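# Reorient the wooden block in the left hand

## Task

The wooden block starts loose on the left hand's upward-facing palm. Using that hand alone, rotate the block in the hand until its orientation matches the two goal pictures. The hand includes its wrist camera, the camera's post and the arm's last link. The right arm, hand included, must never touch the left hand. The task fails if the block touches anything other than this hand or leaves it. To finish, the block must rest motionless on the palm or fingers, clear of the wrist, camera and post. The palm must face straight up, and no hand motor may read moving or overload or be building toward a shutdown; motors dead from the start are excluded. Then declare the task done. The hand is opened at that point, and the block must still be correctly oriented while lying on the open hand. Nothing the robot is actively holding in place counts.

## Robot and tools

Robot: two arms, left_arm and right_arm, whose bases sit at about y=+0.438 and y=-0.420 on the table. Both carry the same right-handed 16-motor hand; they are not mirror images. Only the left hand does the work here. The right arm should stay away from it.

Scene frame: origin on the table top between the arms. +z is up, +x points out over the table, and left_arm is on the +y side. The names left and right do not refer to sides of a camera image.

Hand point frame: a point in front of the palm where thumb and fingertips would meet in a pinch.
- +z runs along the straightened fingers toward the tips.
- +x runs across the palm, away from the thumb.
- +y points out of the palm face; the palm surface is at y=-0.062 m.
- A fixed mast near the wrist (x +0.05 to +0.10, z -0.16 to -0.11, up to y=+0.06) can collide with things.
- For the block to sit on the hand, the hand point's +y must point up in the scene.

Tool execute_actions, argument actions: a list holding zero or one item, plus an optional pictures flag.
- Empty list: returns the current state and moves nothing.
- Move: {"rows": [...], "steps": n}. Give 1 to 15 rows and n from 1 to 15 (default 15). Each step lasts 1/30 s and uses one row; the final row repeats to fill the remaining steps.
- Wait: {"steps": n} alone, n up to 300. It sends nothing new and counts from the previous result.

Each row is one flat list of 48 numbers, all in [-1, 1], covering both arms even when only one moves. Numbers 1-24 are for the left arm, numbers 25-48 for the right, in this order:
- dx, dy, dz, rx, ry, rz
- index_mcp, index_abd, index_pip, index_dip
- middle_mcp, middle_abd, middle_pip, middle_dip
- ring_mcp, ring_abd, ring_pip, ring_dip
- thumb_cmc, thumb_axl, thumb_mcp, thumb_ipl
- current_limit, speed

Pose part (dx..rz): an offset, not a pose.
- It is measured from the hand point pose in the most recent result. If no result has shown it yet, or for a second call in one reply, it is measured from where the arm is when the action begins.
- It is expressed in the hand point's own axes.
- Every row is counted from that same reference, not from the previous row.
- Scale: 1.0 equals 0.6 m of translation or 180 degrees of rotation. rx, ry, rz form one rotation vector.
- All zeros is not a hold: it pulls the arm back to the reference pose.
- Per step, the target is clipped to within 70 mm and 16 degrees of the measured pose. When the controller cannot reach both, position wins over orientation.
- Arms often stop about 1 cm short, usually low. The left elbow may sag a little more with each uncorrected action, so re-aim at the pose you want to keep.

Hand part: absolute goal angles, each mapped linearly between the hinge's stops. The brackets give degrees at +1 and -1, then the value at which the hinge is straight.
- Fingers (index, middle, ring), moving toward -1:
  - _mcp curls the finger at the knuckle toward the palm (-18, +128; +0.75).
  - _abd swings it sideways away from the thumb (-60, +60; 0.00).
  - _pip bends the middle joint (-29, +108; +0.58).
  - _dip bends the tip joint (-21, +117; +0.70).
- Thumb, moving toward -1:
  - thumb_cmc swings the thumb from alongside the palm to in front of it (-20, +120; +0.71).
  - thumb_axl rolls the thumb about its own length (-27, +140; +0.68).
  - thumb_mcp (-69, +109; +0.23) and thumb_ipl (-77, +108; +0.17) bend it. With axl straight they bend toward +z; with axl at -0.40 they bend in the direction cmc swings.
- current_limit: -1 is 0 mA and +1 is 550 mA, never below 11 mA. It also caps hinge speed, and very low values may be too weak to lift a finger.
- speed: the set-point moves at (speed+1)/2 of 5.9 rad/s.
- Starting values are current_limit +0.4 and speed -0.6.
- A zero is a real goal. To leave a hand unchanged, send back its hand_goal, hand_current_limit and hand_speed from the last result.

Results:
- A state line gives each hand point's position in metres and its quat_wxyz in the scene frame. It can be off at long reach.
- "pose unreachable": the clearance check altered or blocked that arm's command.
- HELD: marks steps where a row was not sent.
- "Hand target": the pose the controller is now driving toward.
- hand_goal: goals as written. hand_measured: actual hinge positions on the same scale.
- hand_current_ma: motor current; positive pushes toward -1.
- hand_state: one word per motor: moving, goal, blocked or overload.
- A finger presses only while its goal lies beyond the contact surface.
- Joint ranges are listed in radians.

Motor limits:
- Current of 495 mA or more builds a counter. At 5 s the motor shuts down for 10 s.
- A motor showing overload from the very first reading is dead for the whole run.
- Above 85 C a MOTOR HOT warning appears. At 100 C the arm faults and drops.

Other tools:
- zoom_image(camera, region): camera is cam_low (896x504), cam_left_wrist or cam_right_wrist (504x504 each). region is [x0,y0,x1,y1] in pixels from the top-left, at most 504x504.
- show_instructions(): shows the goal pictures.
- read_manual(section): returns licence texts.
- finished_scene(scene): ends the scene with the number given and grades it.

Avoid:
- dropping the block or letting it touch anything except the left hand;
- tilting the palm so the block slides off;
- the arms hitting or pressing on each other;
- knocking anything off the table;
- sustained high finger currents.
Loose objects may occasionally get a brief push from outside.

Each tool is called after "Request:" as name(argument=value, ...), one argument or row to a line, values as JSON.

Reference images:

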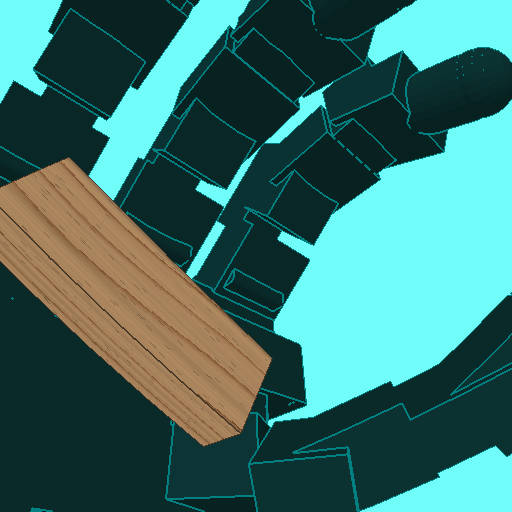

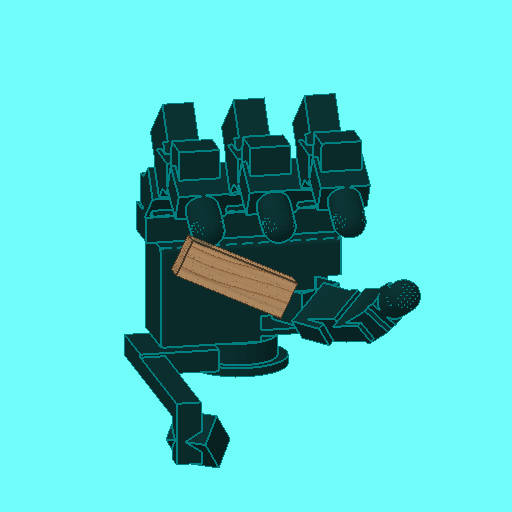

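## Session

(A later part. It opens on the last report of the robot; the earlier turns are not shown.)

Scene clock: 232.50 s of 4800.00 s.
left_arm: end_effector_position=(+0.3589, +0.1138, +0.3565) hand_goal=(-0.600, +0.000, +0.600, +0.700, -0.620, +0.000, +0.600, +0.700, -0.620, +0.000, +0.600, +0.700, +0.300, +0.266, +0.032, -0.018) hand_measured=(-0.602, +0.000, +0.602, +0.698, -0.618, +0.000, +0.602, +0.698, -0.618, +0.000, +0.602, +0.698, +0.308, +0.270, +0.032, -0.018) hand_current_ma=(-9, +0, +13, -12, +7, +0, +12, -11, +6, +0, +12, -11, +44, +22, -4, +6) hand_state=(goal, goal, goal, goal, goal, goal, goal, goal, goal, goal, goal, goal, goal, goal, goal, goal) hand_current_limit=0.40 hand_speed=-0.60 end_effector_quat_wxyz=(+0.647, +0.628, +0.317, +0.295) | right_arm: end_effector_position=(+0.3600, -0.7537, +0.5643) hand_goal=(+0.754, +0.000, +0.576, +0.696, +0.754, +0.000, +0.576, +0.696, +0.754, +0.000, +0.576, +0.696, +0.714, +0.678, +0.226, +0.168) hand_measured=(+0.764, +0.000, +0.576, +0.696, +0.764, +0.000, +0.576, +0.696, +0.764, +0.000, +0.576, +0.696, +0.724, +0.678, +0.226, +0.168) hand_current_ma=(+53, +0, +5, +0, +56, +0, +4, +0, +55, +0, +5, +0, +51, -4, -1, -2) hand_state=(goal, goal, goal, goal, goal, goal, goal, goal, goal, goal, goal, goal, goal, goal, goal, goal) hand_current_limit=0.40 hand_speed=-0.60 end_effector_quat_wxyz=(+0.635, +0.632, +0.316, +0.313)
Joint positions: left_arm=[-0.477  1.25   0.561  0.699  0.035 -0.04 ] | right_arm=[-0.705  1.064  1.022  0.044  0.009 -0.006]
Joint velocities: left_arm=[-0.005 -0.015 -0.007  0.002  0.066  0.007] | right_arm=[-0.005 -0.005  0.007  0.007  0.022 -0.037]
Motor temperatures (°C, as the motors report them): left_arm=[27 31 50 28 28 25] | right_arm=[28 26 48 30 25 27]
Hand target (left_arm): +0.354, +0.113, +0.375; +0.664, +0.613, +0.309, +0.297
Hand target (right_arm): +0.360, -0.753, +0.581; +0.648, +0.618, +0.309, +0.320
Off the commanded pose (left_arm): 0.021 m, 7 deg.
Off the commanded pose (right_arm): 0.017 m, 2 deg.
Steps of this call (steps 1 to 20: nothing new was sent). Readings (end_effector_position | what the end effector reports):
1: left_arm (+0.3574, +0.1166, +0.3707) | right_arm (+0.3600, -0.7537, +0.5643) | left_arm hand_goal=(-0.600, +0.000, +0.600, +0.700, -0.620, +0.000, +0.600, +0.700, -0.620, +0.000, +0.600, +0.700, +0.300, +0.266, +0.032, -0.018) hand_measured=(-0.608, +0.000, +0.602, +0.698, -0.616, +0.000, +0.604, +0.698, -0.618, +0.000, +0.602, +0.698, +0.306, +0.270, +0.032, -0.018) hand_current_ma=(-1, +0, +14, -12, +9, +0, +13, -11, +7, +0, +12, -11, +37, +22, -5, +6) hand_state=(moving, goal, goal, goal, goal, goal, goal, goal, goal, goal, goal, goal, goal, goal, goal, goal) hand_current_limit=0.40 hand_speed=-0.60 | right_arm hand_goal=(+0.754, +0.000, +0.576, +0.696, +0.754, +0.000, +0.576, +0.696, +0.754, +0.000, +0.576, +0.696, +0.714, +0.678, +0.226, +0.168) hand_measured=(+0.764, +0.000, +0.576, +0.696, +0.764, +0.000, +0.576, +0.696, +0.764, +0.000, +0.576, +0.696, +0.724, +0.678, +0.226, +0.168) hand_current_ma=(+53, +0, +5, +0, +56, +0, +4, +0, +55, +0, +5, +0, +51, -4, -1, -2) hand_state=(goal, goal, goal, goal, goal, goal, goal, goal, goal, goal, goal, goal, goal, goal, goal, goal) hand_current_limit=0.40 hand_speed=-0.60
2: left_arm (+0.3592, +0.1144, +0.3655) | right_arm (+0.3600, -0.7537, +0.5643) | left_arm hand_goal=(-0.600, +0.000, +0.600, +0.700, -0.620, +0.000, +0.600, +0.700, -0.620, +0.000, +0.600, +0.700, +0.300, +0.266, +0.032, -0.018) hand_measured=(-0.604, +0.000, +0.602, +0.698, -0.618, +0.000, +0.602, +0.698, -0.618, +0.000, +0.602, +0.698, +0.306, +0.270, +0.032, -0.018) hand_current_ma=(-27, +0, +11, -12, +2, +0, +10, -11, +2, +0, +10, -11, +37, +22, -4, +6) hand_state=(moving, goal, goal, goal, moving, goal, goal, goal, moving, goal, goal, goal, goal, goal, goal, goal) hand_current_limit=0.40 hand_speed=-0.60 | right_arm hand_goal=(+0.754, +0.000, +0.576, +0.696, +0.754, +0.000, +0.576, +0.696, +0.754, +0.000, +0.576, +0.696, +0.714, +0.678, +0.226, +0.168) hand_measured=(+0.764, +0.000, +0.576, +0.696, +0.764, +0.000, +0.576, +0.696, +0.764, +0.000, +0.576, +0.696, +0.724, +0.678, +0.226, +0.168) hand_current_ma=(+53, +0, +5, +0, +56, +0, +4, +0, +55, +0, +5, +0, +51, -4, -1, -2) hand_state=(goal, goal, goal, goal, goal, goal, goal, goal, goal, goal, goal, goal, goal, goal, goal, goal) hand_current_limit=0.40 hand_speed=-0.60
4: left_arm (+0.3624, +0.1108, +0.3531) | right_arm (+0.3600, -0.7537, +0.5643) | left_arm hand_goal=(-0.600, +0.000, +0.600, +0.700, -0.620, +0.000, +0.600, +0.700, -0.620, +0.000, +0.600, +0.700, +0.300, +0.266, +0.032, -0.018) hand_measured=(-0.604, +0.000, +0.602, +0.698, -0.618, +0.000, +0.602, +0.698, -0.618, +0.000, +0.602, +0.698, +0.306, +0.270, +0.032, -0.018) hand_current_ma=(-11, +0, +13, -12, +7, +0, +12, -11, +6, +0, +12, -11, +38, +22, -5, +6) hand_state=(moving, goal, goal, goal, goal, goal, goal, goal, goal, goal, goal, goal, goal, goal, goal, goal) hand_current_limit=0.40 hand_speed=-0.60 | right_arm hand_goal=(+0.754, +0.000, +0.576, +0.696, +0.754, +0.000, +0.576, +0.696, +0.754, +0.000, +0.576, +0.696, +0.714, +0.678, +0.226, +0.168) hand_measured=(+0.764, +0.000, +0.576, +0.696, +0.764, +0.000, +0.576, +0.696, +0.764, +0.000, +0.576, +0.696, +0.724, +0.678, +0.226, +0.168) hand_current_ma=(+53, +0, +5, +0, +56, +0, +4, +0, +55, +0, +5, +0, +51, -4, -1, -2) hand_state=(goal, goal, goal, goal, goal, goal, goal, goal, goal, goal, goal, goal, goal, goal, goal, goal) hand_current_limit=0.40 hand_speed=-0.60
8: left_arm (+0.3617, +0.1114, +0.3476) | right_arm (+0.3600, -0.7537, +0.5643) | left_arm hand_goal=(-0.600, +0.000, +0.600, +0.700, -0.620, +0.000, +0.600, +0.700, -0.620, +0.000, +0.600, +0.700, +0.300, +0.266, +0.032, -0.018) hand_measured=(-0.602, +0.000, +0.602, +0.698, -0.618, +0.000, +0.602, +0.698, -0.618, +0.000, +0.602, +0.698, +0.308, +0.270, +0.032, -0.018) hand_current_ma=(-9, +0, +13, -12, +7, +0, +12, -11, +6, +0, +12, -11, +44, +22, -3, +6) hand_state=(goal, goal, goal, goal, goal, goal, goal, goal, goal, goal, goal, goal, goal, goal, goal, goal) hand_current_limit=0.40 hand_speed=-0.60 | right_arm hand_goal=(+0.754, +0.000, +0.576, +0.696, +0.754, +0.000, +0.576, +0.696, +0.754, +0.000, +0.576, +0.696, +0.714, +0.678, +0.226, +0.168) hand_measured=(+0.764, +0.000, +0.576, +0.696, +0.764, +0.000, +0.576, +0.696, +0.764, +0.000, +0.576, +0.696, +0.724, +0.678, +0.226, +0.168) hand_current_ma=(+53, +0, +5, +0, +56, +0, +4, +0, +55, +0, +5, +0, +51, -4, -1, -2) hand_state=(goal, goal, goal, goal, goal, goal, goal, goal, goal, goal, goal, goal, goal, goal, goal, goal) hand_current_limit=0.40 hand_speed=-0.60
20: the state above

Request:
execute_actions(
  actions=[
    {"rows": [[0,0.05,0,-0.04,0,0, -0.6,0,0.6,0.7, -0.62,0,0.6,0.7, -0.62,0,0.6,0.7, 0.3,0.266,0.032,-0.018, 0.4,-0.6, 0,0.029,0,-0.014,0,0, 0.754,0,0.576,0.696, 0.754,0,0.576,0.696, 0.754,0,0.576,0.696, 0.714,0.678,0.226,0.168, 0.4,-0.6],[0,0.05,0,-0.06,0,0, -0.6,0,0.6,0.7, -0.62,0,0.6,0.7, -0.62,0,0.6,0.7, 0.3,0.266,0.032,-0.018, 0.4,-0.6, 0,0.029,0,-0.014,0,0, 0.754,0,0.576,0.696, 0.754,0,0.576,0.696, 0.754,0,0.576,0.696, 0.714,0.678,0.226,0.168, 0.4,-0.6],[0,0.05,0,-0.06,0,0, -0.6,0,0.6,0.7, -0.62,0,0.6,0.7, -0.62,0,0.6,0.7, 0.3,0.266,0.032,-0.018, 0.4,-0.6, 0,0.029,0,-0.014,0,0, 0.754,0,0.576,0.696, 0.754,0,0.576,0.696, 0.754,0,0.576,0.696, 0.714,0.678,0.226,0.168, 0.4,-0.6],[0,0.05,0,-0.06,0,0, -0.6,0,0.6,0.7, -0.62,0,0.6,0.7, -0.62,0,0.6,0.7, 0.3,0.266,0.032,-0.018, 0.4,-0.6, 0,0.029,0,-0.014,0,0, 0.754,0,0.576,0.696, 0.754,0,0.576,0.696, 0.754,0,0.576,0.696, 0.714,0.678,0.226,0.168, 0.4,-0.6],[0,0.05,0,-0.06,0,0, -0.6,0,0.6,0.7, -0.62,0,0.6,0.7, -0.62,0,0.6,0.7, 0.3,0.266,0.032,-0.018, 0.4,-0.6, 0,0.029,0,-0.014,0,0, 0.754,0,0.576,0.696, 0.754,0,0.576,0.696, 0.754,0,0.576,0.696, 0.714,0.678,0.226,0.168, 0.4,-0.6],[0,0.05,0,-0.06,0,0, -0.6,0,0.6,0.7, -0.62,0,0.6,0.7, -0.62,0,0.6,0.7, 0.3,0.266,0.032,-0.018, 0.4,-0.6, 0,0.029,0,-0.014,0,0, 0.754,0,0.576,0.696, 0.754,0,0.576,0.696, 0.754,0,0.576,0.696, 0.714,0.678,0.226,0.168, 0.4,-0.6],[0,0.05,0,-0.06,0,0, -0.6,0,0.6,0.7, -0.62,0,0.6,0.7, -0.62,0,0.6,0.7, 0.3,0.266,0.032,-0.018, 0.4,-0.6, 0,0.029,0,-0.014,0,0, 0.754,0,0.576,0.696, 0.754,0,0.576,0.696, 0.754,0,0.576,0.696, 0.714,0.678,0.226,0.168, 0.4,-0.6],[0,0.05,0,-0.06,0,0, -0.6,0,0.6,0.7, -0.62,0,0.6,0.7, -0.62,0,0.6,0.7, 0.3,0.266,0.032,-0.018, 0.4,-0.6, 0,0.029,0,-0.014,0,0, 0.754,0,0.576,0.696, 0.754,0,0.576,0.696, 0.754,0,0.576,0.696, 0.714,0.678,0.226,0.168, 0.4,-0.6],[0,0.05,0,-0.06,0,0, -0.6,0,0.6,0.7, -0.62,0,0.6,0.7, -0.62,0,0.6,0.7, 0.3,0.266,0.032,-0.018, 0.4,-0.6, 0,0.029,0,-0.014,0,0, 0.754,0,0.576,0.696, 0.754,0,0.576,0.696, 0.754,0,0.576,0.696, 0.714,0.678,0.226,0.168, 0.4,-0.6],[0,0.05,0,-0.06,0,0, 0.45,0,0.6,0.7, 0.45,0,0.6,0.7, 0.45,0,0.6,0.7, 0.3,0.266,0.032,-0.018, 0.4,-0.6, 0,0.029,0,-0.014,0,0, 0.754,0,0.576,0.696, 0.754,0,0.576,0.696, 0.754,0,0.576,0.696, 0.714,0.678,0.226,0.168, 0.4,-0.6]], "steps": 15},
  ],
  pictures=false,
)

Request:
execute_actions(
  actions=[
    {"steps": 40},
  ],
)

Request:
zoom_image(
  camera="cam_low",
  region=[510, 80, 660, 190],
)

Scene clock: 251.23 s of 4800.00 s.
left_arm: end_effector_position=(+0.3585, +0.1160, +0.3657) hand_goal=(+0.450, +0.000, +0.600, +0.700, +0.450, +0.000, +0.600, +0.700, +0.450, +0.000, +0.600, +0.700, +0.300, +0.266, +0.032, -0.018) hand_measured=(-0.506, +0.000, +0.602, +0.698, -0.528, +0.000, +0.602, +0.698, -0.528, +0.000, +0.602, +0.698, +0.308, +0.270, +0.032, -0.018) hand_current_ma=(-67, +0, +9, -12, -73, +0, +9, -11, -66, +0, +9, -11, +47, +22, +0, +6) hand_state=(moving, goal, goal, goal, moving, goal, goal, goal, moving, goal, goal, goal, goal, goal, goal, goal) hand_current_limit=0.40 hand_speed=-0.60 end_effector_quat_wxyz=(+0.686, +0.584, +0.296, +0.318) | right_arm: end_effector_position=(+0.3600, -0.7537, +0.5643) hand_goal=(+0.754, +0.000, +0.576, +0.696, +0.754, +0.000, +0.576, +0.696, +0.754, +0.000, +0.576, +0.696, +0.714, +0.678, +0.226, +0.168) hand_measured=(+0.764, +0.000, +0.576, +0.696, +0.764, +0.000, +0.576, +0.696, +0.764, +0.000, +0.576, +0.696, +0.724, +0.678, +0.226, +0.168) hand_current_ma=(+53, +0, +5, +0, +56, +0, +4, +0, +55, +0, +5, +0, +51, -4, -1, -2) hand_state=(goal, goal, goal, goal, goal, goal, goal, goal, goal, goal, goal, goal, goal, goal, goal, goal) hand_current_limit=0.40 hand_speed=-0.60 end_effector_quat_wxyz=(+0.635, +0.632, +0.316, +0.313)
Joint positions: left_arm=[-0.477  1.344  0.562  0.927  0.027 -0.04 ] | right_arm=[-0.705  1.064  1.022  0.044  0.009 -0.006]
Joint velocities: left_arm=[-0.005 -0.015 -0.007 -0.002 -0.022 -0.081] | right_arm=[-0.005  0.005  0.002 -0.012 -0.051  0.022]
Motor temperatures (°C, as the motors report them): left_arm=[27 31 46 28 28 25] | right_arm=[28 26 49 30 25 27]
Hand target (left_arm): +0.359, +0.116, +0.387; +0.703, +0.564, +0.289, +0.323
Hand target (right_arm): +0.360, -0.753, +0.581; +0.649, +0.618, +0.309, +0.320
Off the commanded pose (left_arm): 0.021 m, 3 deg.
Off the commanded pose (right_arm): 0.017 m, 3 deg.
Steps of this call (steps 1 to 547: nothing new was sent; steps 548 to 562: all 15 steps of this action). Readings (end_effector_position | what the end effector reports):
548: left_arm (+0.3582, +0.1145, +0.3597) | right_arm (+0.3600, -0.7537, +0.5643) | left_arm hand_goal=(-0.600, +0.000, +0.600, +0.700, -0.620, +0.000, +0.600, +0.700, -0.620, +0.000, +0.600, +0.700, +0.300, +0.266, +0.032, -0.018) hand_measured=(-0.602, +0.000, +0.602, +0.698, -0.618, +0.000, +0.602, +0.698, -0.618, +0.000, +0.602, +0.698, +0.308, +0.270, +0.032, -0.018) hand_current_ma=(-9, +0, +13, -12, +7, +0, +12, -11, +6, +0, +12, -11, +44, +22, -4, +6) hand_state=(goal, goal, goal, goal, goal, goal, goal, goal, goal, goal, goal, goal, goal, goal, goal, goal) hand_current_limit=0.40 hand_speed=-0.60 | right_arm hand_goal=(+0.754, +0.000, +0.576, +0.696, +0.754, +0.000, +0.576, +0.696, +0.754, +0.000, +0.576, +0.696, +0.714, +0.678, +0.226, +0.168) hand_measured=(+0.764, +0.000, +0.576, +0.696, +0.764, +0.000, +0.576, +0.696, +0.764, +0.000, +0.576, +0.696, +0.724, +0.678, +0.226, +0.168) hand_current_ma=(+53, +0, +5, +0, +56, +0, +4, +0, +55, +0, +5, +0, +51, -4, -1, -2) hand_state=(goal, goal, goal, goal, goal, goal, goal, goal, goal, goal, goal, goal, goal, goal, goal, goal) hand_current_limit=0.40 hand_speed=-0.60
549: left_arm (+0.3569, +0.1161, +0.3654) | right_arm (+0.3600, -0.7537, +0.5643) | left_arm hand_goal=(-0.600, +0.000, +0.600, +0.700, -0.620, +0.000, +0.600, +0.700, -0.620, +0.000, +0.600, +0.700, +0.300, +0.266, +0.032, -0.018) hand_measured=(-0.602, +0.000, +0.602, +0.698, -0.618, +0.000, +0.602, +0.698, -0.618, +0.000, +0.602, +0.698, +0.308, +0.270, +0.032, -0.018) hand_current_ma=(-7, +0, +12, -12, +5, +0, +12, -11, +4, +0, +12, -11, +47, +22, -1, +6) hand_state=(goal, goal, goal, goal, goal, goal, goal, goal, goal, goal, goal, goal, goal, goal, goal, goal) hand_current_limit=0.40 hand_speed=-0.60 | right_arm hand_goal=(+0.754, +0.000, +0.576, +0.696, +0.754, +0.000, +0.576, +0.696, +0.754, +0.000, +0.576, +0.696, +0.714, +0.678, +0.226, +0.168) hand_measured=(+0.764, +0.000, +0.576, +0.696, +0.764, +0.000, +0.576, +0.696, +0.764, +0.000, +0.576, +0.696, +0.724, +0.678, +0.226, +0.168) hand_current_ma=(+53, +0, +5, +0, +56, +0, +4, +0, +55, +0, +5, +0, +51, -4, -1, -2) hand_state=(goal, goal, goal, goal, goal, goal, goal, goal, goal, goal, goal, goal, goal, goal, goal, goal) hand_current_limit=0.40 hand_speed=-0.60
551: left_arm (+0.3549, +0.1186, +0.3749) | right_arm (+0.3600, -0.7537, +0.5643) | left_arm hand_goal=(-0.600, +0.000, +0.600, +0.700, -0.620, +0.000, +0.600, +0.700, -0.620, +0.000, +0.600, +0.700, +0.300, +0.266, +0.032, -0.018) hand_measured=(-0.602, +0.000, +0.602, +0.698, -0.620, +0.000, +0.602, +0.698, -0.620, +0.000, +0.602, +0.698, +0.308, +0.270, +0.032, -0.018) hand_current_ma=(-6, +0, +12, -12, +4, +0, +11, -11, +4, +0, +11, -11, +47, +22, -1, +6) hand_state=(goal, goal, goal, goal, goal, goal, goal, goal, goal, goal, goal, goal, goal, goal, goal, goal) hand_current_limit=0.40 hand_speed=-0.60 | right_arm hand_goal=(+0.754, +0.000, +0.576, +0.696, +0.754, +0.000, +0.576, +0.696, +0.754, +0.000, +0.576, +0.696, +0.714, +0.678, +0.226, +0.168) hand_measured=(+0.764, +0.000, +0.576, +0.696, +0.764, +0.000, +0.576, +0.696, +0.764, +0.000, +0.576, +0.696, +0.724, +0.678, +0.226, +0.168) hand_current_ma=(+53, +0, +5, +0, +56, +0, +4, +0, +55, +0, +5, +0, +51, -4, -1, -2) hand_state=(goal, goal, goal, goal, goal, goal, goal, goal, goal, goal, goal, goal, goal, goal, goal, goal) hand_current_limit=0.40 hand_speed=-0.60
555: left_arm (+0.3574, +0.1168, +0.3685) | right_arm (+0.3600, -0.7537, +0.5643) | left_arm hand_goal=(-0.600, +0.000, +0.600, +0.700, -0.620, +0.000, +0.600, +0.700, -0.620, +0.000, +0.600, +0.700, +0.300, +0.266, +0.032, -0.018) hand_measured=(-0.602, +0.000, +0.602, +0.698, -0.620, +0.000, +0.602, +0.698, -0.620, +0.000, +0.602, +0.698, +0.308, +0.270, +0.032, -0.018) hand_current_ma=(-6, +0, +10, -12, -2, +0, +10, -11, -2, +0, +10, -11, +47, +22, +0, +6) hand_state=(goal, goal, goal, goal, goal, goal, goal, goal, goal, goal, goal, goal, goal, goal, goal, goal) hand_current_limit=0.40 hand_speed=-0.60 | right_arm hand_goal=(+0.754, +0.000, +0.576, +0.696, +0.754, +0.000, +0.576, +0.696, +0.754, +0.000, +0.576, +0.696, +0.714, +0.678, +0.226, +0.168) hand_measured=(+0.764, +0.000, +0.576, +0.696, +0.764, +0.000, +0.576, +0.696, +0.764, +0.000, +0.576, +0.696, +0.724, +0.678, +0.226, +0.168) hand_current_ma=(+53, +0, +5, +0, +56, +0, +4, +0, +55, +0, +5, +0, +51, -4, -1, -2) hand_state=(goal, goal, goal, goal, goal, goal, goal, goal, goal, goal, goal, goal, goal, goal, goal, goal) hand_current_limit=0.40 hand_speed=-0.60
562: the state above

Scene clock: 252.57 s of 4800.00 s.
left_arm: end_effector_position=(+0.3585, +0.1160, +0.3657) hand_goal=(+0.450, +0.000, +0.600, +0.700, +0.450, +0.000, +0.600, +0.700, +0.450, +0.000, +0.600, +0.700, +0.300, +0.266, +0.032, -0.018) hand_measured=(+0.460, +0.000, +0.602, +0.698, +0.460, +0.000, +0.602, +0.698, +0.458, +0.000, +0.602, +0.698, +0.308, +0.270, +0.032, -0.018) hand_current_ma=(+50, +0, +9, -12, +51, +0, +9, -11, +48, +0, +9, -11, +47, +22, +0, +6) hand_state=(goal, goal, goal, goal, goal, goal, goal, goal, goal, goal, goal, goal, goal, goal, goal, goal) hand_current_limit=0.40 hand_speed=-0.60 end_effector_quat_wxyz=(+0.686, +0.584, +0.296, +0.318) | right_arm: end_effector_position=(+0.3600, -0.7537, +0.5643) hand_goal=(+0.754, +0.000, +0.576, +0.696, +0.754, +0.000, +0.576, +0.696, +0.754, +0.000, +0.576, +0.696, +0.714, +0.678, +0.226, +0.168) hand_measured=(+0.764, +0.000, +0.576, +0.696, +0.764, +0.000, +0.576, +0.696, +0.764, +0.000, +0.576, +0.696, +0.724, +0.678, +0.226, +0.168) hand_current_ma=(+53, +0, +5, +0, +56, +0, +4, +0, +55, +0, +5, +0, +51, -4, -1, -2) hand_state=(goal, goal, goal, goal, goal, goal, goal, goal, goal, goal, goal, goal, goal, goal, goal, goal) hand_current_limit=0.40 hand_speed=-0.60 end_effector_quat_wxyz=(+0.635, +0.632, +0.316, +0.313)
Joint positions: left_arm=[-0.477  1.344  0.562  0.927  0.027 -0.04 ] | right_arm=[-0.705  1.064  1.022  0.044  0.009 -0.006]
Joint velocities: left_arm=[-0.005 -0.005 -0.002  0.002  0.022 -0.037] | right_arm=[ 0.005 -0.015  0.007  0.007  0.022  0.022]
Motor temperatures (°C, as the motors report them): left_arm=[27 31 46 28 28 25] | right_arm=[28 26 49 30 25 27]
Hand target (left_arm): +0.359, +0.116, +0.387; +0.703, +0.564, +0.289, +0.323
Hand target (right_arm): +0.360, -0.753, +0.581; +0.649, +0.618, +0.309, +0.320
Off the commanded pose (left_arm): 0.021 m, 3 deg.
Off the commanded pose (right_arm): 0.017 m, 3 deg.
Steps of this call (steps 1 to 40: nothing new was sent). Readings (end_effector_position | what the end effector reports):
1: left_arm (+0.3585, +0.1160, +0.3657) | right_arm (+0.3600, -0.7537, +0.5643) | left_arm hand_goal=(+0.450, +0.000, +0.600, +0.700, +0.450, +0.000, +0.600, +0.700, +0.450, +0.000, +0.600, +0.700, +0.300, +0.266, +0.032, -0.018) hand_measured=(-0.476, +0.000, +0.602, +0.698, -0.498, +0.000, +0.602, +0.698, -0.498, +0.000, +0.602, +0.698, +0.308, +0.270, +0.032, -0.018) hand_current_ma=(-62, +0, +9, -12, -68, +0, +9, -11, -63, +0, +9, -11, +47, +22, +0, +6) hand_state=(moving, goal, goal, goal, moving, goal, goal, goal, moving, goal, goal, goal, goal, goal, goal, goal) hand_current_limit=0.40 hand_speed=-0.60 | right_arm hand_goal=(+0.754, +0.000, +0.576, +0.696, +0.754, +0.000, +0.576, +0.696, +0.754, +0.000, +0.576, +0.696, +0.714, +0.678, +0.226, +0.168) hand_measured=(+0.764, +0.000, +0.576, +0.696, +0.764, +0.000, +0.576, +0.696, +0.764, +0.000, +0.576, +0.696, +0.724, +0.678, +0.226, +0.168) hand_current_ma=(+53, +0, +5, +0, +56, +0, +4, +0, +55, +0, +5, +0, +51, -4, -1, -2) hand_state=(goal, goal, goal, goal, goal, goal, goal, goal, goal, goal, goal, goal, goal, goal, goal, goal) hand_current_limit=0.40 hand_speed=-0.60
2: left_arm (+0.3585, +0.1160, +0.3657) | right_arm (+0.3600, -0.7537, +0.5643) | left_arm hand_goal=(+0.450, +0.000, +0.600, +0.700, +0.450, +0.000, +0.600, +0.700, +0.450, +0.000, +0.600, +0.700, +0.300, +0.266, +0.032, -0.018) hand_measured=(-0.444, +0.000, +0.602, +0.698, -0.468, +0.000, +0.602, +0.698, -0.468, +0.000, +0.602, +0.698, +0.308, +0.270, +0.032, -0.018) hand_current_ma=(-55, +0, +9, -12, -60, +0, +9, -11, -55, +0, +9, -11, +47, +22, +0, +6) hand_state=(moving, goal, goal, goal, moving, goal, goal, goal, moving, goal, goal, goal, goal, goal, goal, goal) hand_current_limit=0.40 hand_speed=-0.60 | right_arm hand_goal=(+0.754, +0.000, +0.576, +0.696, +0.754, +0.000, +0.576, +0.696, +0.754, +0.000, +0.576, +0.696, +0.714, +0.678, +0.226, +0.168) hand_measured=(+0.764, +0.000, +0.576, +0.696, +0.764, +0.000, +0.576, +0.696, +0.764, +0.000, +0.576, +0.696, +0.724, +0.678, +0.226, +0.168) hand_current_ma=(+53, +0, +5, +0, +56, +0, +4, +0, +55, +0, +5, +0, +51, -4, -1, -2) hand_state=(goal, goal, goal, goal, goal, goal, goal, goal, goal, goal, goal, goal, goal, goal, goal, goal) hand_current_limit=0.40 hand_speed=-0.60
4: left_arm (+0.3585, +0.1160, +0.3657) | right_arm (+0.3600, -0.7537, +0.5643) | left_arm hand_goal=(+0.450, +0.000, +0.600, +0.700, +0.450, +0.000, +0.600, +0.700, +0.450, +0.000, +0.600, +0.700, +0.300, +0.266, +0.032, -0.018) hand_measured=(-0.382, +0.000, +0.602, +0.698, -0.404, +0.000, +0.602, +0.698, -0.408, +0.000, +0.602, +0.698, +0.308, +0.270, +0.032, -0.018) hand_current_ma=(-49, +0, +9, -12, -53, +0, +9, -11, -50, +0, +9, -11, +47, +22, +0, +6) hand_state=(moving, goal, goal, goal, moving, goal, goal, goal, moving, goal, goal, goal, goal, goal, goal, goal) hand_current_limit=0.40 hand_speed=-0.60 | right_arm hand_goal=(+0.754, +0.000, +0.576, +0.696, +0.754, +0.000, +0.576, +0.696, +0.754, +0.000, +0.576, +0.696, +0.714, +0.678, +0.226, +0.168) hand_measured=(+0.764, +0.000, +0.576, +0.696, +0.764, +0.000, +0.576, +0.696, +0.764, +0.000, +0.576, +0.696, +0.724, +0.678, +0.226, +0.168) hand_current_ma=(+53, +0, +5, +0, +56, +0, +4, +0, +55, +0, +5, +0, +51, -4, -1, -2) hand_state=(goal, goal, goal, goal, goal, goal, goal, goal, goal, goal, goal, goal, goal, goal, goal, goal) hand_current_limit=0.40 hand_speed=-0.60
8: left_arm (+0.3585, +0.1160, +0.3657) | right_arm (+0.3600, -0.7537, +0.5643) | left_arm hand_goal=(+0.450, +0.000, +0.600, +0.700, +0.450, +0.000, +0.600, +0.700, +0.450, +0.000, +0.600, +0.700, +0.300, +0.266, +0.032, -0.018) hand_measured=(-0.256, +0.000, +0.602, +0.698, -0.278, +0.000, +0.602, +0.698, -0.282, +0.000, +0.602, +0.698, +0.308, +0.270, +0.032, -0.018) hand_current_ma=(-39, +0, +9, -12, -42, +0, +9, -11, -40, +0, +9, -11, +47, +22, +0, +6) hand_state=(moving, goal, goal, goal, moving, goal, goal, goal, moving, goal, goal, goal, goal, goal, goal, goal) hand_current_limit=0.40 hand_speed=-0.60 | right_arm hand_goal=(+0.754, +0.000, +0.576, +0.696, +0.754, +0.000, +0.576, +0.696, +0.754, +0.000, +0.576, +0.696, +0.714, +0.678, +0.226, +0.168) hand_measured=(+0.764, +0.000, +0.576, +0.696, +0.764, +0.000, +0.576, +0.696, +0.764, +0.000, +0.576, +0.696, +0.724, +0.678, +0.226, +0.168) hand_current_ma=(+53, +0, +5, +0, +56, +0, +4, +0, +55, +0, +5, +0, +51, -4, -1, -2) hand_state=(goal, goal, goal, goal, goal, goal, goal, goal, goal, goal, goal, goal, goal, goal, goal, goal) hand_current_limit=0.40 hand_speed=-0.60
40: the state above

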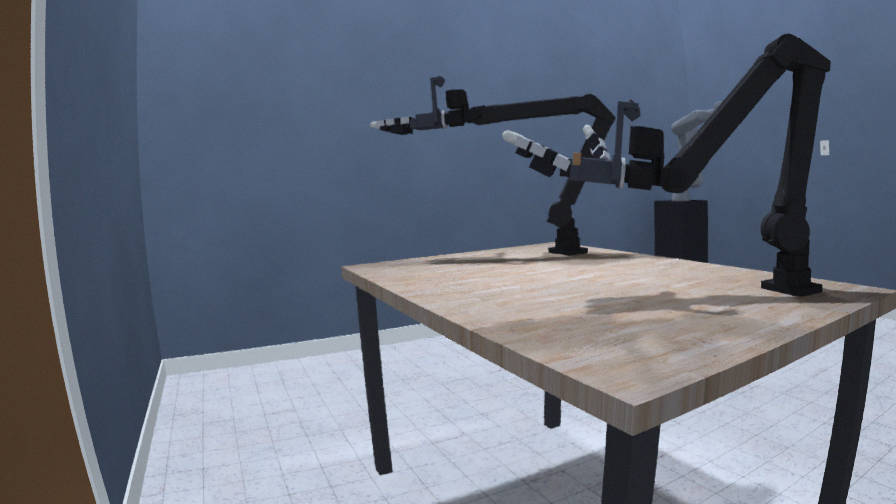

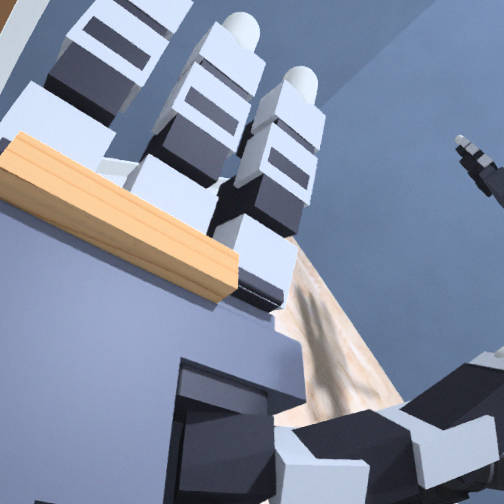

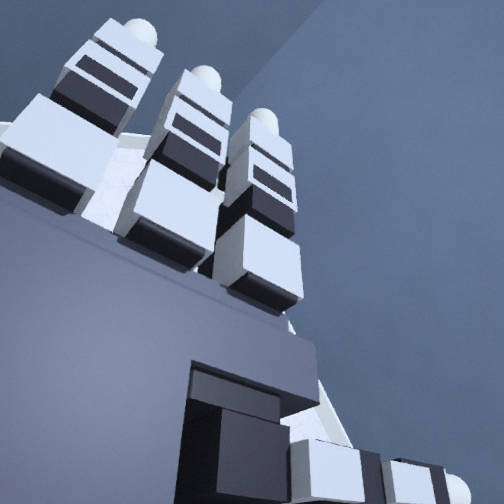

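Region (510, 80, 660, 190) of cam_low's 896x504 image, scaled by 3.360, with more detail than that image has; it fills the top 370 rows of this view, and the rest is white.

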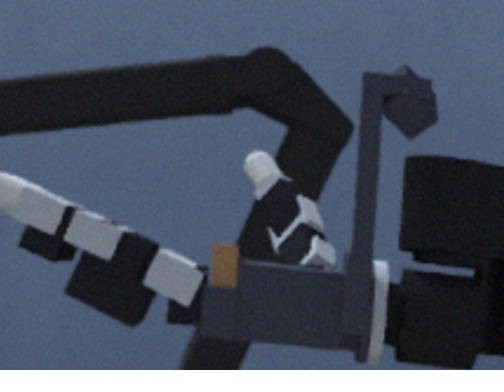

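Request:
execute_actions(
  actions=[
    {"rows": [[0,0.035,0,-0.017,0,0, 0.45,0,0.6,0.7, 0.48,0,-1,-0.6, 0.48,0,-1,-0.6, 0.3,0.266,0.032,-0.018, 0.4,-0.4, 0,0.029,0,-0.014,0,0, 0.754,0,0.576,0.696, 0.754,0,0.576,0.696, 0.754,0,0.576,0.696, 0.714,0.678,0.226,0.168, 0.4,-0.6]], "steps": 15},
  ],
  pictures=false,
)

Request:
execute_actions(
  actions=[
    {"steps": 35},
  ],
)

Request:
zoom_image(
  camera="cam_low",
  region=[510, 80, 660, 190],
)

Scene clock: 300.37 s of 4800.00 s.
left_arm: end_effector_position=(+0.3585, +0.1160, +0.3657) hand_goal=(+0.450, +0.000, +0.600, +0.700, +0.480, +0.000, -1.000, -0.600, +0.480, +0.000, -1.000, -0.600, +0.300, +0.266, +0.032, -0.018) hand_measured=(+0.460, +0.000, +0.602, +0.698, +0.490, +0.000, +0.210, +0.330, +0.488, +0.000, +0.260, +0.330, +0.308, +0.270, +0.032, -0.018) hand_current_ma=(+50, +0, +9, -12, +51, +0, +74, +50, +48, +0, +68, +51, +47, +22, +0, +6) hand_state=(goal, goal, goal, goal, goal, goal, moving, moving, goal, goal, moving, moving, goal, goal, goal, goal) hand_current_limit=0.40 hand_speed=-0.40 end_effector_quat_wxyz=(+0.686, +0.584, +0.296, +0.318) | right_arm: end_effector_position=(+0.3600, -0.7537, +0.5643) hand_goal=(+0.754, +0.000, +0.576, +0.696, +0.754, +0.000, +0.576, +0.696, +0.754, +0.000, +0.576, +0.696, +0.714, +0.678, +0.226, +0.168) hand_measured=(+0.764, +0.000, +0.576, +0.696, +0.764, +0.000, +0.576, +0.696, +0.764, +0.000, +0.576, +0.696, +0.724, +0.678, +0.226, +0.168) hand_current_ma=(+53, +0, +5, +0, +56, +0, +4, +0, +55, +0, +5, +0, +51, -4, -1, -2) hand_state=(goal, goal, goal, goal, goal, goal, goal, goal, goal, goal, goal, goal, goal, goal, goal, goal) hand_current_limit=0.40 hand_speed=-0.60 end_effector_quat_wxyz=(+0.635, +0.632, +0.316, +0.313)
Joint positions: left_arm=[-0.477  1.344  0.562  0.927  0.027 -0.04 ] | right_arm=[-0.705  1.064  1.022  0.044  0.009 -0.006]
Joint velocities: left_arm=[ 0.005 -0.015  0.012 -0.002 -0.022 -0.022] | right_arm=[-0.015 -0.015  0.022  0.007 -0.022 -0.037]
Motor temperatures (°C, as the motors report them): left_arm=[27 31 46 29 28 25] | right_arm=[28 26 51 30 25 27]
Hand target (left_arm): +0.356, +0.119, +0.386; +0.702, +0.565, +0.288, +0.325
Hand target (right_arm): +0.360, -0.753, +0.581; +0.649, +0.618, +0.309, +0.320
Off the commanded pose (left_arm): 0.021 m, 3 deg.
Off the commanded pose (right_arm): 0.017 m, 3 deg.
Steps of this call (steps 1 to 1419: nothing new was sent; steps 1420 to 1434: all 15 steps of this action). Readings (end_effector_position | what the end effector reports):
1420: left_arm (+0.3585, +0.1160, +0.3657) | right_arm (+0.3600, -0.7537, +0.5643) | left_arm hand_goal=(+0.450, +0.000, +0.600, +0.700, +0.480, +0.000, -1.000, -0.600, +0.480, +0.000, -1.000, -0.600, +0.300, +0.266, +0.032, -0.018) hand_measured=(+0.460, +0.000, +0.602, +0.698, +0.460, +0.000, +0.602, +0.698, +0.458, +0.000, +0.602, +0.698, +0.308, +0.270, +0.032, -0.018) hand_current_ma=(+50, +0, +9, -12, +51, +0, +9, -11, +48, +0, +9, -11, +47, +22, +0, +6) hand_state=(goal, goal, goal, goal, moving, goal, moving, moving, moving, goal, moving, moving, goal, goal, goal, goal) hand_current_limit=0.40 hand_speed=-0.40 | right_arm hand_goal=(+0.754, +0.000, +0.576, +0.696, +0.754, +0.000, +0.576, +0.696, +0.754, +0.000, +0.576, +0.696, +0.714, +0.678, +0.226, +0.168) hand_measured=(+0.764, +0.000, +0.576, +0.696, +0.764, +0.000, +0.576, +0.696, +0.764, +0.000, +0.576, +0.696, +0.724, +0.678, +0.226, +0.168) hand_current_ma=(+53, +0, +5, +0, +56, +0, +4, +0, +55, +0, +5, +0, +51, -4, -1, -2) hand_state=(goal, goal, goal, goal, goal, goal, goal, goal, goal, goal, goal, goal, goal, goal, goal, goal) hand_current_limit=0.40 hand_speed=-0.60
1421: left_arm (+0.3585, +0.1160, +0.3657) | right_arm (+0.3600, -0.7537, +0.5643) | left_arm hand_goal=(+0.450, +0.000, +0.600, +0.700, +0.480, +0.000, -1.000, -0.600, +0.480, +0.000, -1.000, -0.600, +0.300, +0.266, +0.032, -0.018) hand_measured=(+0.460, +0.000, +0.602, +0.698, +0.460, +0.000, +0.602, +0.698, +0.458, +0.000, +0.602, +0.698, +0.308, +0.270, +0.032, -0.018) hand_current_ma=(+50, +0, +9, -12, -7, +0, +106, +94, -10, +0, +117, +94, +47, +22, +0, +6) hand_state=(goal, goal, goal, goal, moving, goal, moving, moving, moving, goal, moving, moving, goal, goal, goal, goal) hand_current_limit=0.40 hand_speed=-0.40 | right_arm hand_goal=(+0.754, +0.000, +0.576, +0.696, +0.754, +0.000, +0.576, +0.696, +0.754, +0.000, +0.576, +0.696, +0.714, +0.678, +0.226, +0.168) hand_measured=(+0.764, +0.000, +0.576, +0.696, +0.764, +0.000, +0.576, +0.696, +0.764, +0.000, +0.576, +0.696, +0.724, +0.678, +0.226, +0.168) hand_current_ma=(+53, +0, +5, +0, +56, +0, +4, +0, +55, +0, +5, +0, +51, -4, -1, -2) hand_state=(goal, goal, goal, goal, goal, goal, goal, goal, goal, goal, goal, goal, goal, goal, goal, goal) hand_current_limit=0.40 hand_speed=-0.60
1423: left_arm (+0.3585, +0.1160, +0.3657) | right_arm (+0.3600, -0.7537, +0.5643) | left_arm hand_goal=(+0.450, +0.000, +0.600, +0.700, +0.480, +0.000, -1.000, -0.600, +0.480, +0.000, -1.000, -0.600, +0.300, +0.266, +0.032, -0.018) hand_measured=(+0.460, +0.000, +0.602, +0.698, +0.484, +0.000, +0.552, +0.650, +0.484, +0.000, +0.556, +0.650, +0.308, +0.270, +0.032, -0.018) hand_current_ma=(+50, +0, +9, -12, +60, +0, +92, +72, +57, +0, +101, +72, +47, +22, +0, +6) hand_state=(goal, goal, goal, goal, moving, goal, moving, moving, moving, goal, moving, moving, goal, goal, goal, goal) hand_current_limit=0.40 hand_speed=-0.40 | right_arm hand_goal=(+0.754, +0.000, +0.576, +0.696, +0.754, +0.000, +0.576, +0.696, +0.754, +0.000, +0.576, +0.696, +0.714, +0.678, +0.226, +0.168) hand_measured=(+0.764, +0.000, +0.576, +0.696, +0.764, +0.000, +0.576, +0.696, +0.764, +0.000, +0.576, +0.696, +0.724, +0.678, +0.226, +0.168) hand_current_ma=(+53, +0, +5, +0, +56, +0, +4, +0, +55, +0, +5, +0, +51, -4, -1, -2) hand_state=(goal, goal, goal, goal, goal, goal, goal, goal, goal, goal, goal, goal, goal, goal, goal, goal) hand_current_limit=0.40 hand_speed=-0.60
1427: left_arm (+0.3585, +0.1160, +0.3657) | right_arm (+0.3600, -0.7537, +0.5643) | left_arm hand_goal=(+0.450, +0.000, +0.600, +0.700, +0.480, +0.000, -1.000, -0.600, +0.480, +0.000, -1.000, -0.600, +0.300, +0.266, +0.032, -0.018) hand_measured=(+0.460, +0.000, +0.602, +0.698, +0.490, +0.000, +0.430, +0.534, +0.488, +0.000, +0.450, +0.534, +0.308, +0.270, +0.032, -0.018) hand_current_ma=(+50, +0, +9, -12, +51, +0, +81, +57, +48, +0, +79, +57, +47, +22, +0, +6) hand_state=(goal, goal, goal, goal, goal, goal, moving, moving, goal, goal, moving, moving, goal, goal, goal, goal) hand_current_limit=0.40 hand_speed=-0.40 | right_arm hand_goal=(+0.754, +0.000, +0.576, +0.696, +0.754, +0.000, +0.576, +0.696, +0.754, +0.000, +0.576, +0.696, +0.714, +0.678, +0.226, +0.168) hand_measured=(+0.764, +0.000, +0.576, +0.696, +0.764, +0.000, +0.576, +0.696, +0.764, +0.000, +0.576, +0.696, +0.724, +0.678, +0.226, +0.168) hand_current_ma=(+53, +0, +5, +0, +56, +0, +4, +0, +55, +0, +5, +0, +51, -4, -1, -2) hand_state=(goal, goal, goal, goal, goal, goal, goal, goal, goal, goal, goal, goal, goal, goal, goal, goal) hand_current_limit=0.40 hand_speed=-0.60
1434: the state above

Scene clock: 301.53 s of 4800.00 s.
left_arm: end_effector_position=(+0.3585, +0.1160, +0.3657) hand_goal=(+0.450, +0.000, +0.600, +0.700, +0.480, +0.000, -1.000, -0.600, +0.480, +0.000, -1.000, -0.600, +0.300, +0.266, +0.032, -0.018) hand_measured=(+0.460, +0.000, +0.602, +0.698, +0.490, +0.000, -0.966, -0.598, +0.488, +0.000, -0.740, -0.598, +0.308, +0.270, +0.032, -0.018) hand_current_ma=(+50, +0, +9, -12, +51, +0, +3, +11, +48, +0, +41, +11, +47, +22, +0, +6) hand_state=(goal, goal, goal, goal, goal, goal, moving, goal, goal, goal, moving, goal, goal, goal, goal, goal) hand_current_limit=0.40 hand_speed=-0.40 end_effector_quat_wxyz=(+0.686, +0.584, +0.296, +0.318) | right_arm: end_effector_position=(+0.3600, -0.7537, +0.5643) hand_goal=(+0.754, +0.000, +0.576, +0.696, +0.754, +0.000, +0.576, +0.696, +0.754, +0.000, +0.576, +0.696, +0.714, +0.678, +0.226, +0.168) hand_measured=(+0.764, +0.000, +0.576, +0.696, +0.764, +0.000, +0.576, +0.696, +0.764, +0.000, +0.576, +0.696, +0.724, +0.678, +0.226, +0.168) hand_current_ma=(+53, +0, +5, +0, +56, +0, +4, +0, +55, +0, +5, +0, +51, -4, -1, -2) hand_state=(goal, goal, goal, goal, goal, goal, goal, goal, goal, goal, goal, goal, goal, goal, goal, goal) hand_current_limit=0.40 hand_speed=-0.60 end_effector_quat_wxyz=(+0.635, +0.632, +0.316, +0.313)
Joint positions: left_arm=[-0.477  1.344  0.562  0.927  0.027 -0.04 ] | right_arm=[-0.705  1.064  1.022  0.044  0.009 -0.006]
Joint velocities: left_arm=[-0.024 -0.005  0.017  0.007  0.066  0.022] | right_arm=[-0.005 -0.015  0.002 -0.022  0.007  0.066]
Motor temperatures (°C, as the motors report them): left_arm=[27 31 45 29 28 25] | right_arm=[28 26 51 30 25 27]
Hand target (left_arm): +0.356, +0.119, +0.386; +0.702, +0.565, +0.288, +0.325
Hand target (right_arm): +0.360, -0.753, +0.581; +0.649, +0.618, +0.309, +0.320
Off the commanded pose (left_arm): 0.021 m, 3 deg.
Off the commanded pose (right_arm): 0.017 m, 3 deg.
Steps of this call (steps 1 to 35: nothing new was sent). Readings (end_effector_position | what the end effector reports):
1: left_arm (+0.3585, +0.1160, +0.3657) | right_arm (+0.3600, -0.7537, +0.5643) | left_arm hand_goal=(+0.450, +0.000, +0.600, +0.700, +0.480, +0.000, -1.000, -0.600, +0.480, +0.000, -1.000, -0.600, +0.300, +0.266, +0.032, -0.018) hand_measured=(+0.460, +0.000, +0.602, +0.698, +0.490, +0.000, +0.178, +0.302, +0.488, +0.000, +0.234, +0.300, +0.308, +0.270, +0.032, -0.018) hand_current_ma=(+50, +0, +9, -12, +51, +0, +73, +50, +48, +0, +68, +51, +47, +22, +0, +6) hand_state=(goal, goal, goal, goal, goal, goal, moving, moving, goal, goal, moving, moving, goal, goal, goal, goal) hand_current_limit=0.40 hand_speed=-0.40 | right_arm hand_goal=(+0.754, +0.000, +0.576, +0.696, +0.754, +0.000, +0.576, +0.696, +0.754, +0.000, +0.576, +0.696, +0.714, +0.678, +0.226, +0.168) hand_measured=(+0.764, +0.000, +0.576, +0.696, +0.764, +0.000, +0.576, +0.696, +0.764, +0.000, +0.576, +0.696, +0.724, +0.678, +0.226, +0.168) hand_current_ma=(+53, +0, +5, +0, +56, +0, +4, +0, +55, +0, +5, +0, +51, -4, -1, -2) hand_state=(goal, goal, goal, goal, goal, goal, goal, goal, goal, goal, goal, goal, goal, goal, goal, goal) hand_current_limit=0.40 hand_speed=-0.60
2: left_arm (+0.3585, +0.1160, +0.3657) | right_arm (+0.3600, -0.7537, +0.5643) | left_arm hand_goal=(+0.450, +0.000, +0.600, +0.700, +0.480, +0.000, -1.000, -0.600, +0.480, +0.000, -1.000, -0.600, +0.300, +0.266, +0.032, -0.018) hand_measured=(+0.460, +0.000, +0.602, +0.698, +0.490, +0.000, +0.146, +0.272, +0.488, +0.000, +0.206, +0.270, +0.308, +0.270, +0.032, -0.018) hand_current_ma=(+50, +0, +9, -12, +51, +0, +72, +49, +48, +0, +67, +50, +47, +22, +0, +6) hand_state=(goal, goal, goal, goal, goal, goal, moving, moving, goal, goal, moving, moving, goal, goal, goal, goal) hand_current_limit=0.40 hand_speed=-0.40 | right_arm hand_goal=(+0.754, +0.000, +0.576, +0.696, +0.754, +0.000, +0.576, +0.696, +0.754, +0.000, +0.576, +0.696, +0.714, +0.678, +0.226, +0.168) hand_measured=(+0.764, +0.000, +0.576, +0.696, +0.764, +0.000, +0.576, +0.696, +0.764, +0.000, +0.576, +0.696, +0.724, +0.678, +0.226, +0.168) hand_current_ma=(+53, +0, +5, +0, +56, +0, +4, +0, +55, +0, +5, +0, +51, -4, -1, -2) hand_state=(goal, goal, goal, goal, goal, goal, goal, goal, goal, goal, goal, goal, goal, goal, goal, goal) hand_current_limit=0.40 hand_speed=-0.60
4: left_arm (+0.3585, +0.1160, +0.3657) | right_arm (+0.3600, -0.7537, +0.5643) | left_arm hand_goal=(+0.450, +0.000, +0.600, +0.700, +0.480, +0.000, -1.000, -0.600, +0.480, +0.000, -1.000, -0.600, +0.300, +0.266, +0.032, -0.018) hand_measured=(+0.460, +0.000, +0.602, +0.698, +0.490, +0.000, +0.082, +0.214, +0.488, +0.000, +0.152, +0.212, +0.308, +0.270, +0.032, -0.018) hand_current_ma=(+50, +0, +9, -12, +51, +0, +69, +49, +48, +0, +64, +49, +47, +22, +0, +6) hand_state=(goal, goal, goal, goal, goal, goal, moving, moving, goal, goal, moving, moving, goal, goal, goal, goal) hand_current_limit=0.40 hand_speed=-0.40 | right_arm hand_goal=(+0.754, +0.000, +0.576, +0.696, +0.754, +0.000, +0.576, +0.696, +0.754, +0.000, +0.576, +0.696, +0.714, +0.678, +0.226, +0.168) hand_measured=(+0.764, +0.000, +0.576, +0.696, +0.764, +0.000, +0.576, +0.696, +0.764, +0.000, +0.576, +0.696, +0.724, +0.678, +0.226, +0.168) hand_current_ma=(+53, +0, +5, +0, +56, +0, +4, +0, +55, +0, +5, +0, +51, -4, -1, -2) hand_state=(goal, goal, goal, goal, goal, goal, goal, goal, goal, goal, goal, goal, goal, goal, goal, goal) hand_current_limit=0.40 hand_speed=-0.60
8: left_arm (+0.3585, +0.1160, +0.3657) | right_arm (+0.3600, -0.7537, +0.5643) | left_arm hand_goal=(+0.450, +0.000, +0.600, +0.700, +0.480, +0.000, -1.000, -0.600, +0.480, +0.000, -1.000, -0.600, +0.300, +0.266, +0.032, -0.018) hand_measured=(+0.460, +0.000, +0.602, +0.698, +0.490, +0.000, -0.048, +0.096, +0.488, +0.000, +0.040, +0.094, +0.308, +0.270, +0.032, -0.018) hand_current_ma=(+50, +0, +9, -12, +51, +0, +65, +48, +48, +0, +60, +49, +47, +22, +0, +6) hand_state=(goal, goal, goal, goal, goal, goal, moving, moving, goal, goal, moving, moving, goal, goal, goal, goal) hand_current_limit=0.40 hand_speed=-0.40 | right_arm hand_goal=(+0.754, +0.000, +0.576, +0.696, +0.754, +0.000, +0.576, +0.696, +0.754, +0.000, +0.576, +0.696, +0.714, +0.678, +0.226, +0.168) hand_measured=(+0.764, +0.000, +0.576, +0.696, +0.764, +0.000, +0.576, +0.696, +0.764, +0.000, +0.576, +0.696, +0.724, +0.678, +0.226, +0.168) hand_current_ma=(+53, +0, +5, +0, +56, +0, +4, +0, +55, +0, +5, +0, +51, -4, -1, -2) hand_state=(goal, goal, goal, goal, goal, goal, goal, goal, goal, goal, goal, goal, goal, goal, goal, goal) hand_current_limit=0.40 hand_speed=-0.60
35: the state above

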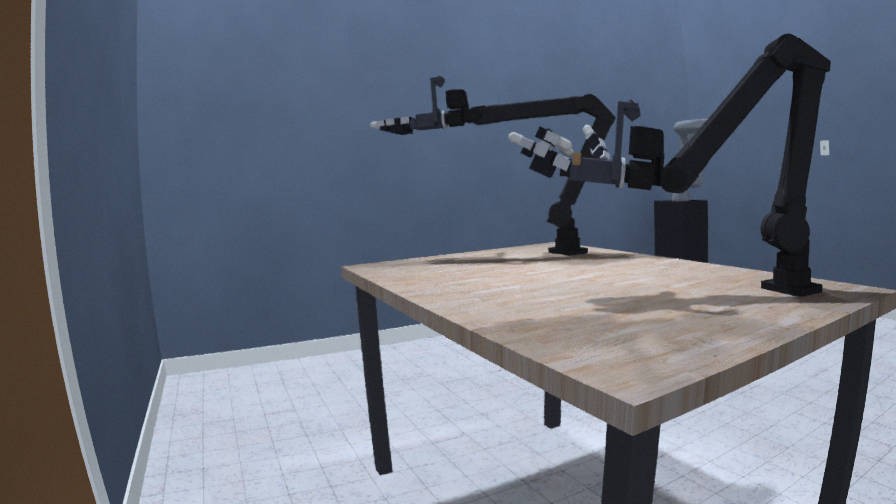

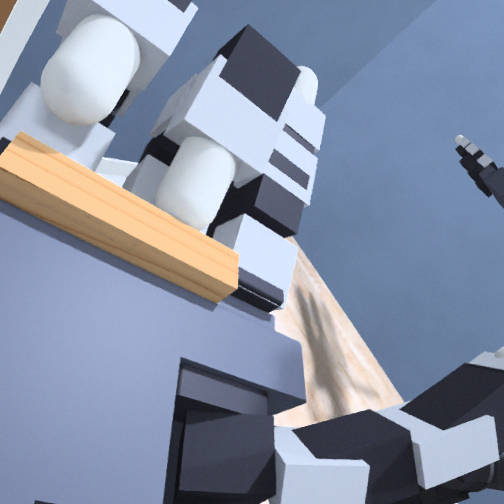

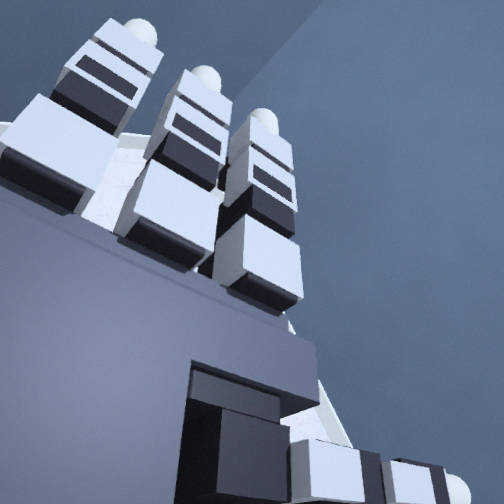

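Region (510, 80, 660, 190) of cam_low's 896x504 image, scaled by 3.360, with more detail than that image has; it fills the top 370 rows of this view, and the rest is white.

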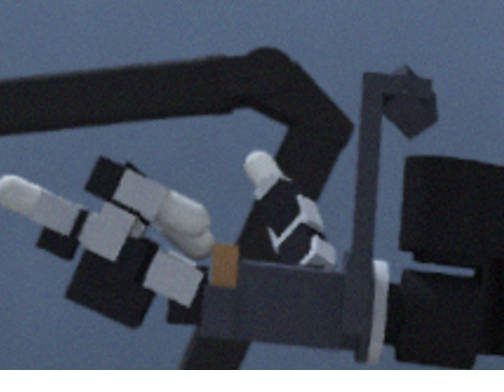

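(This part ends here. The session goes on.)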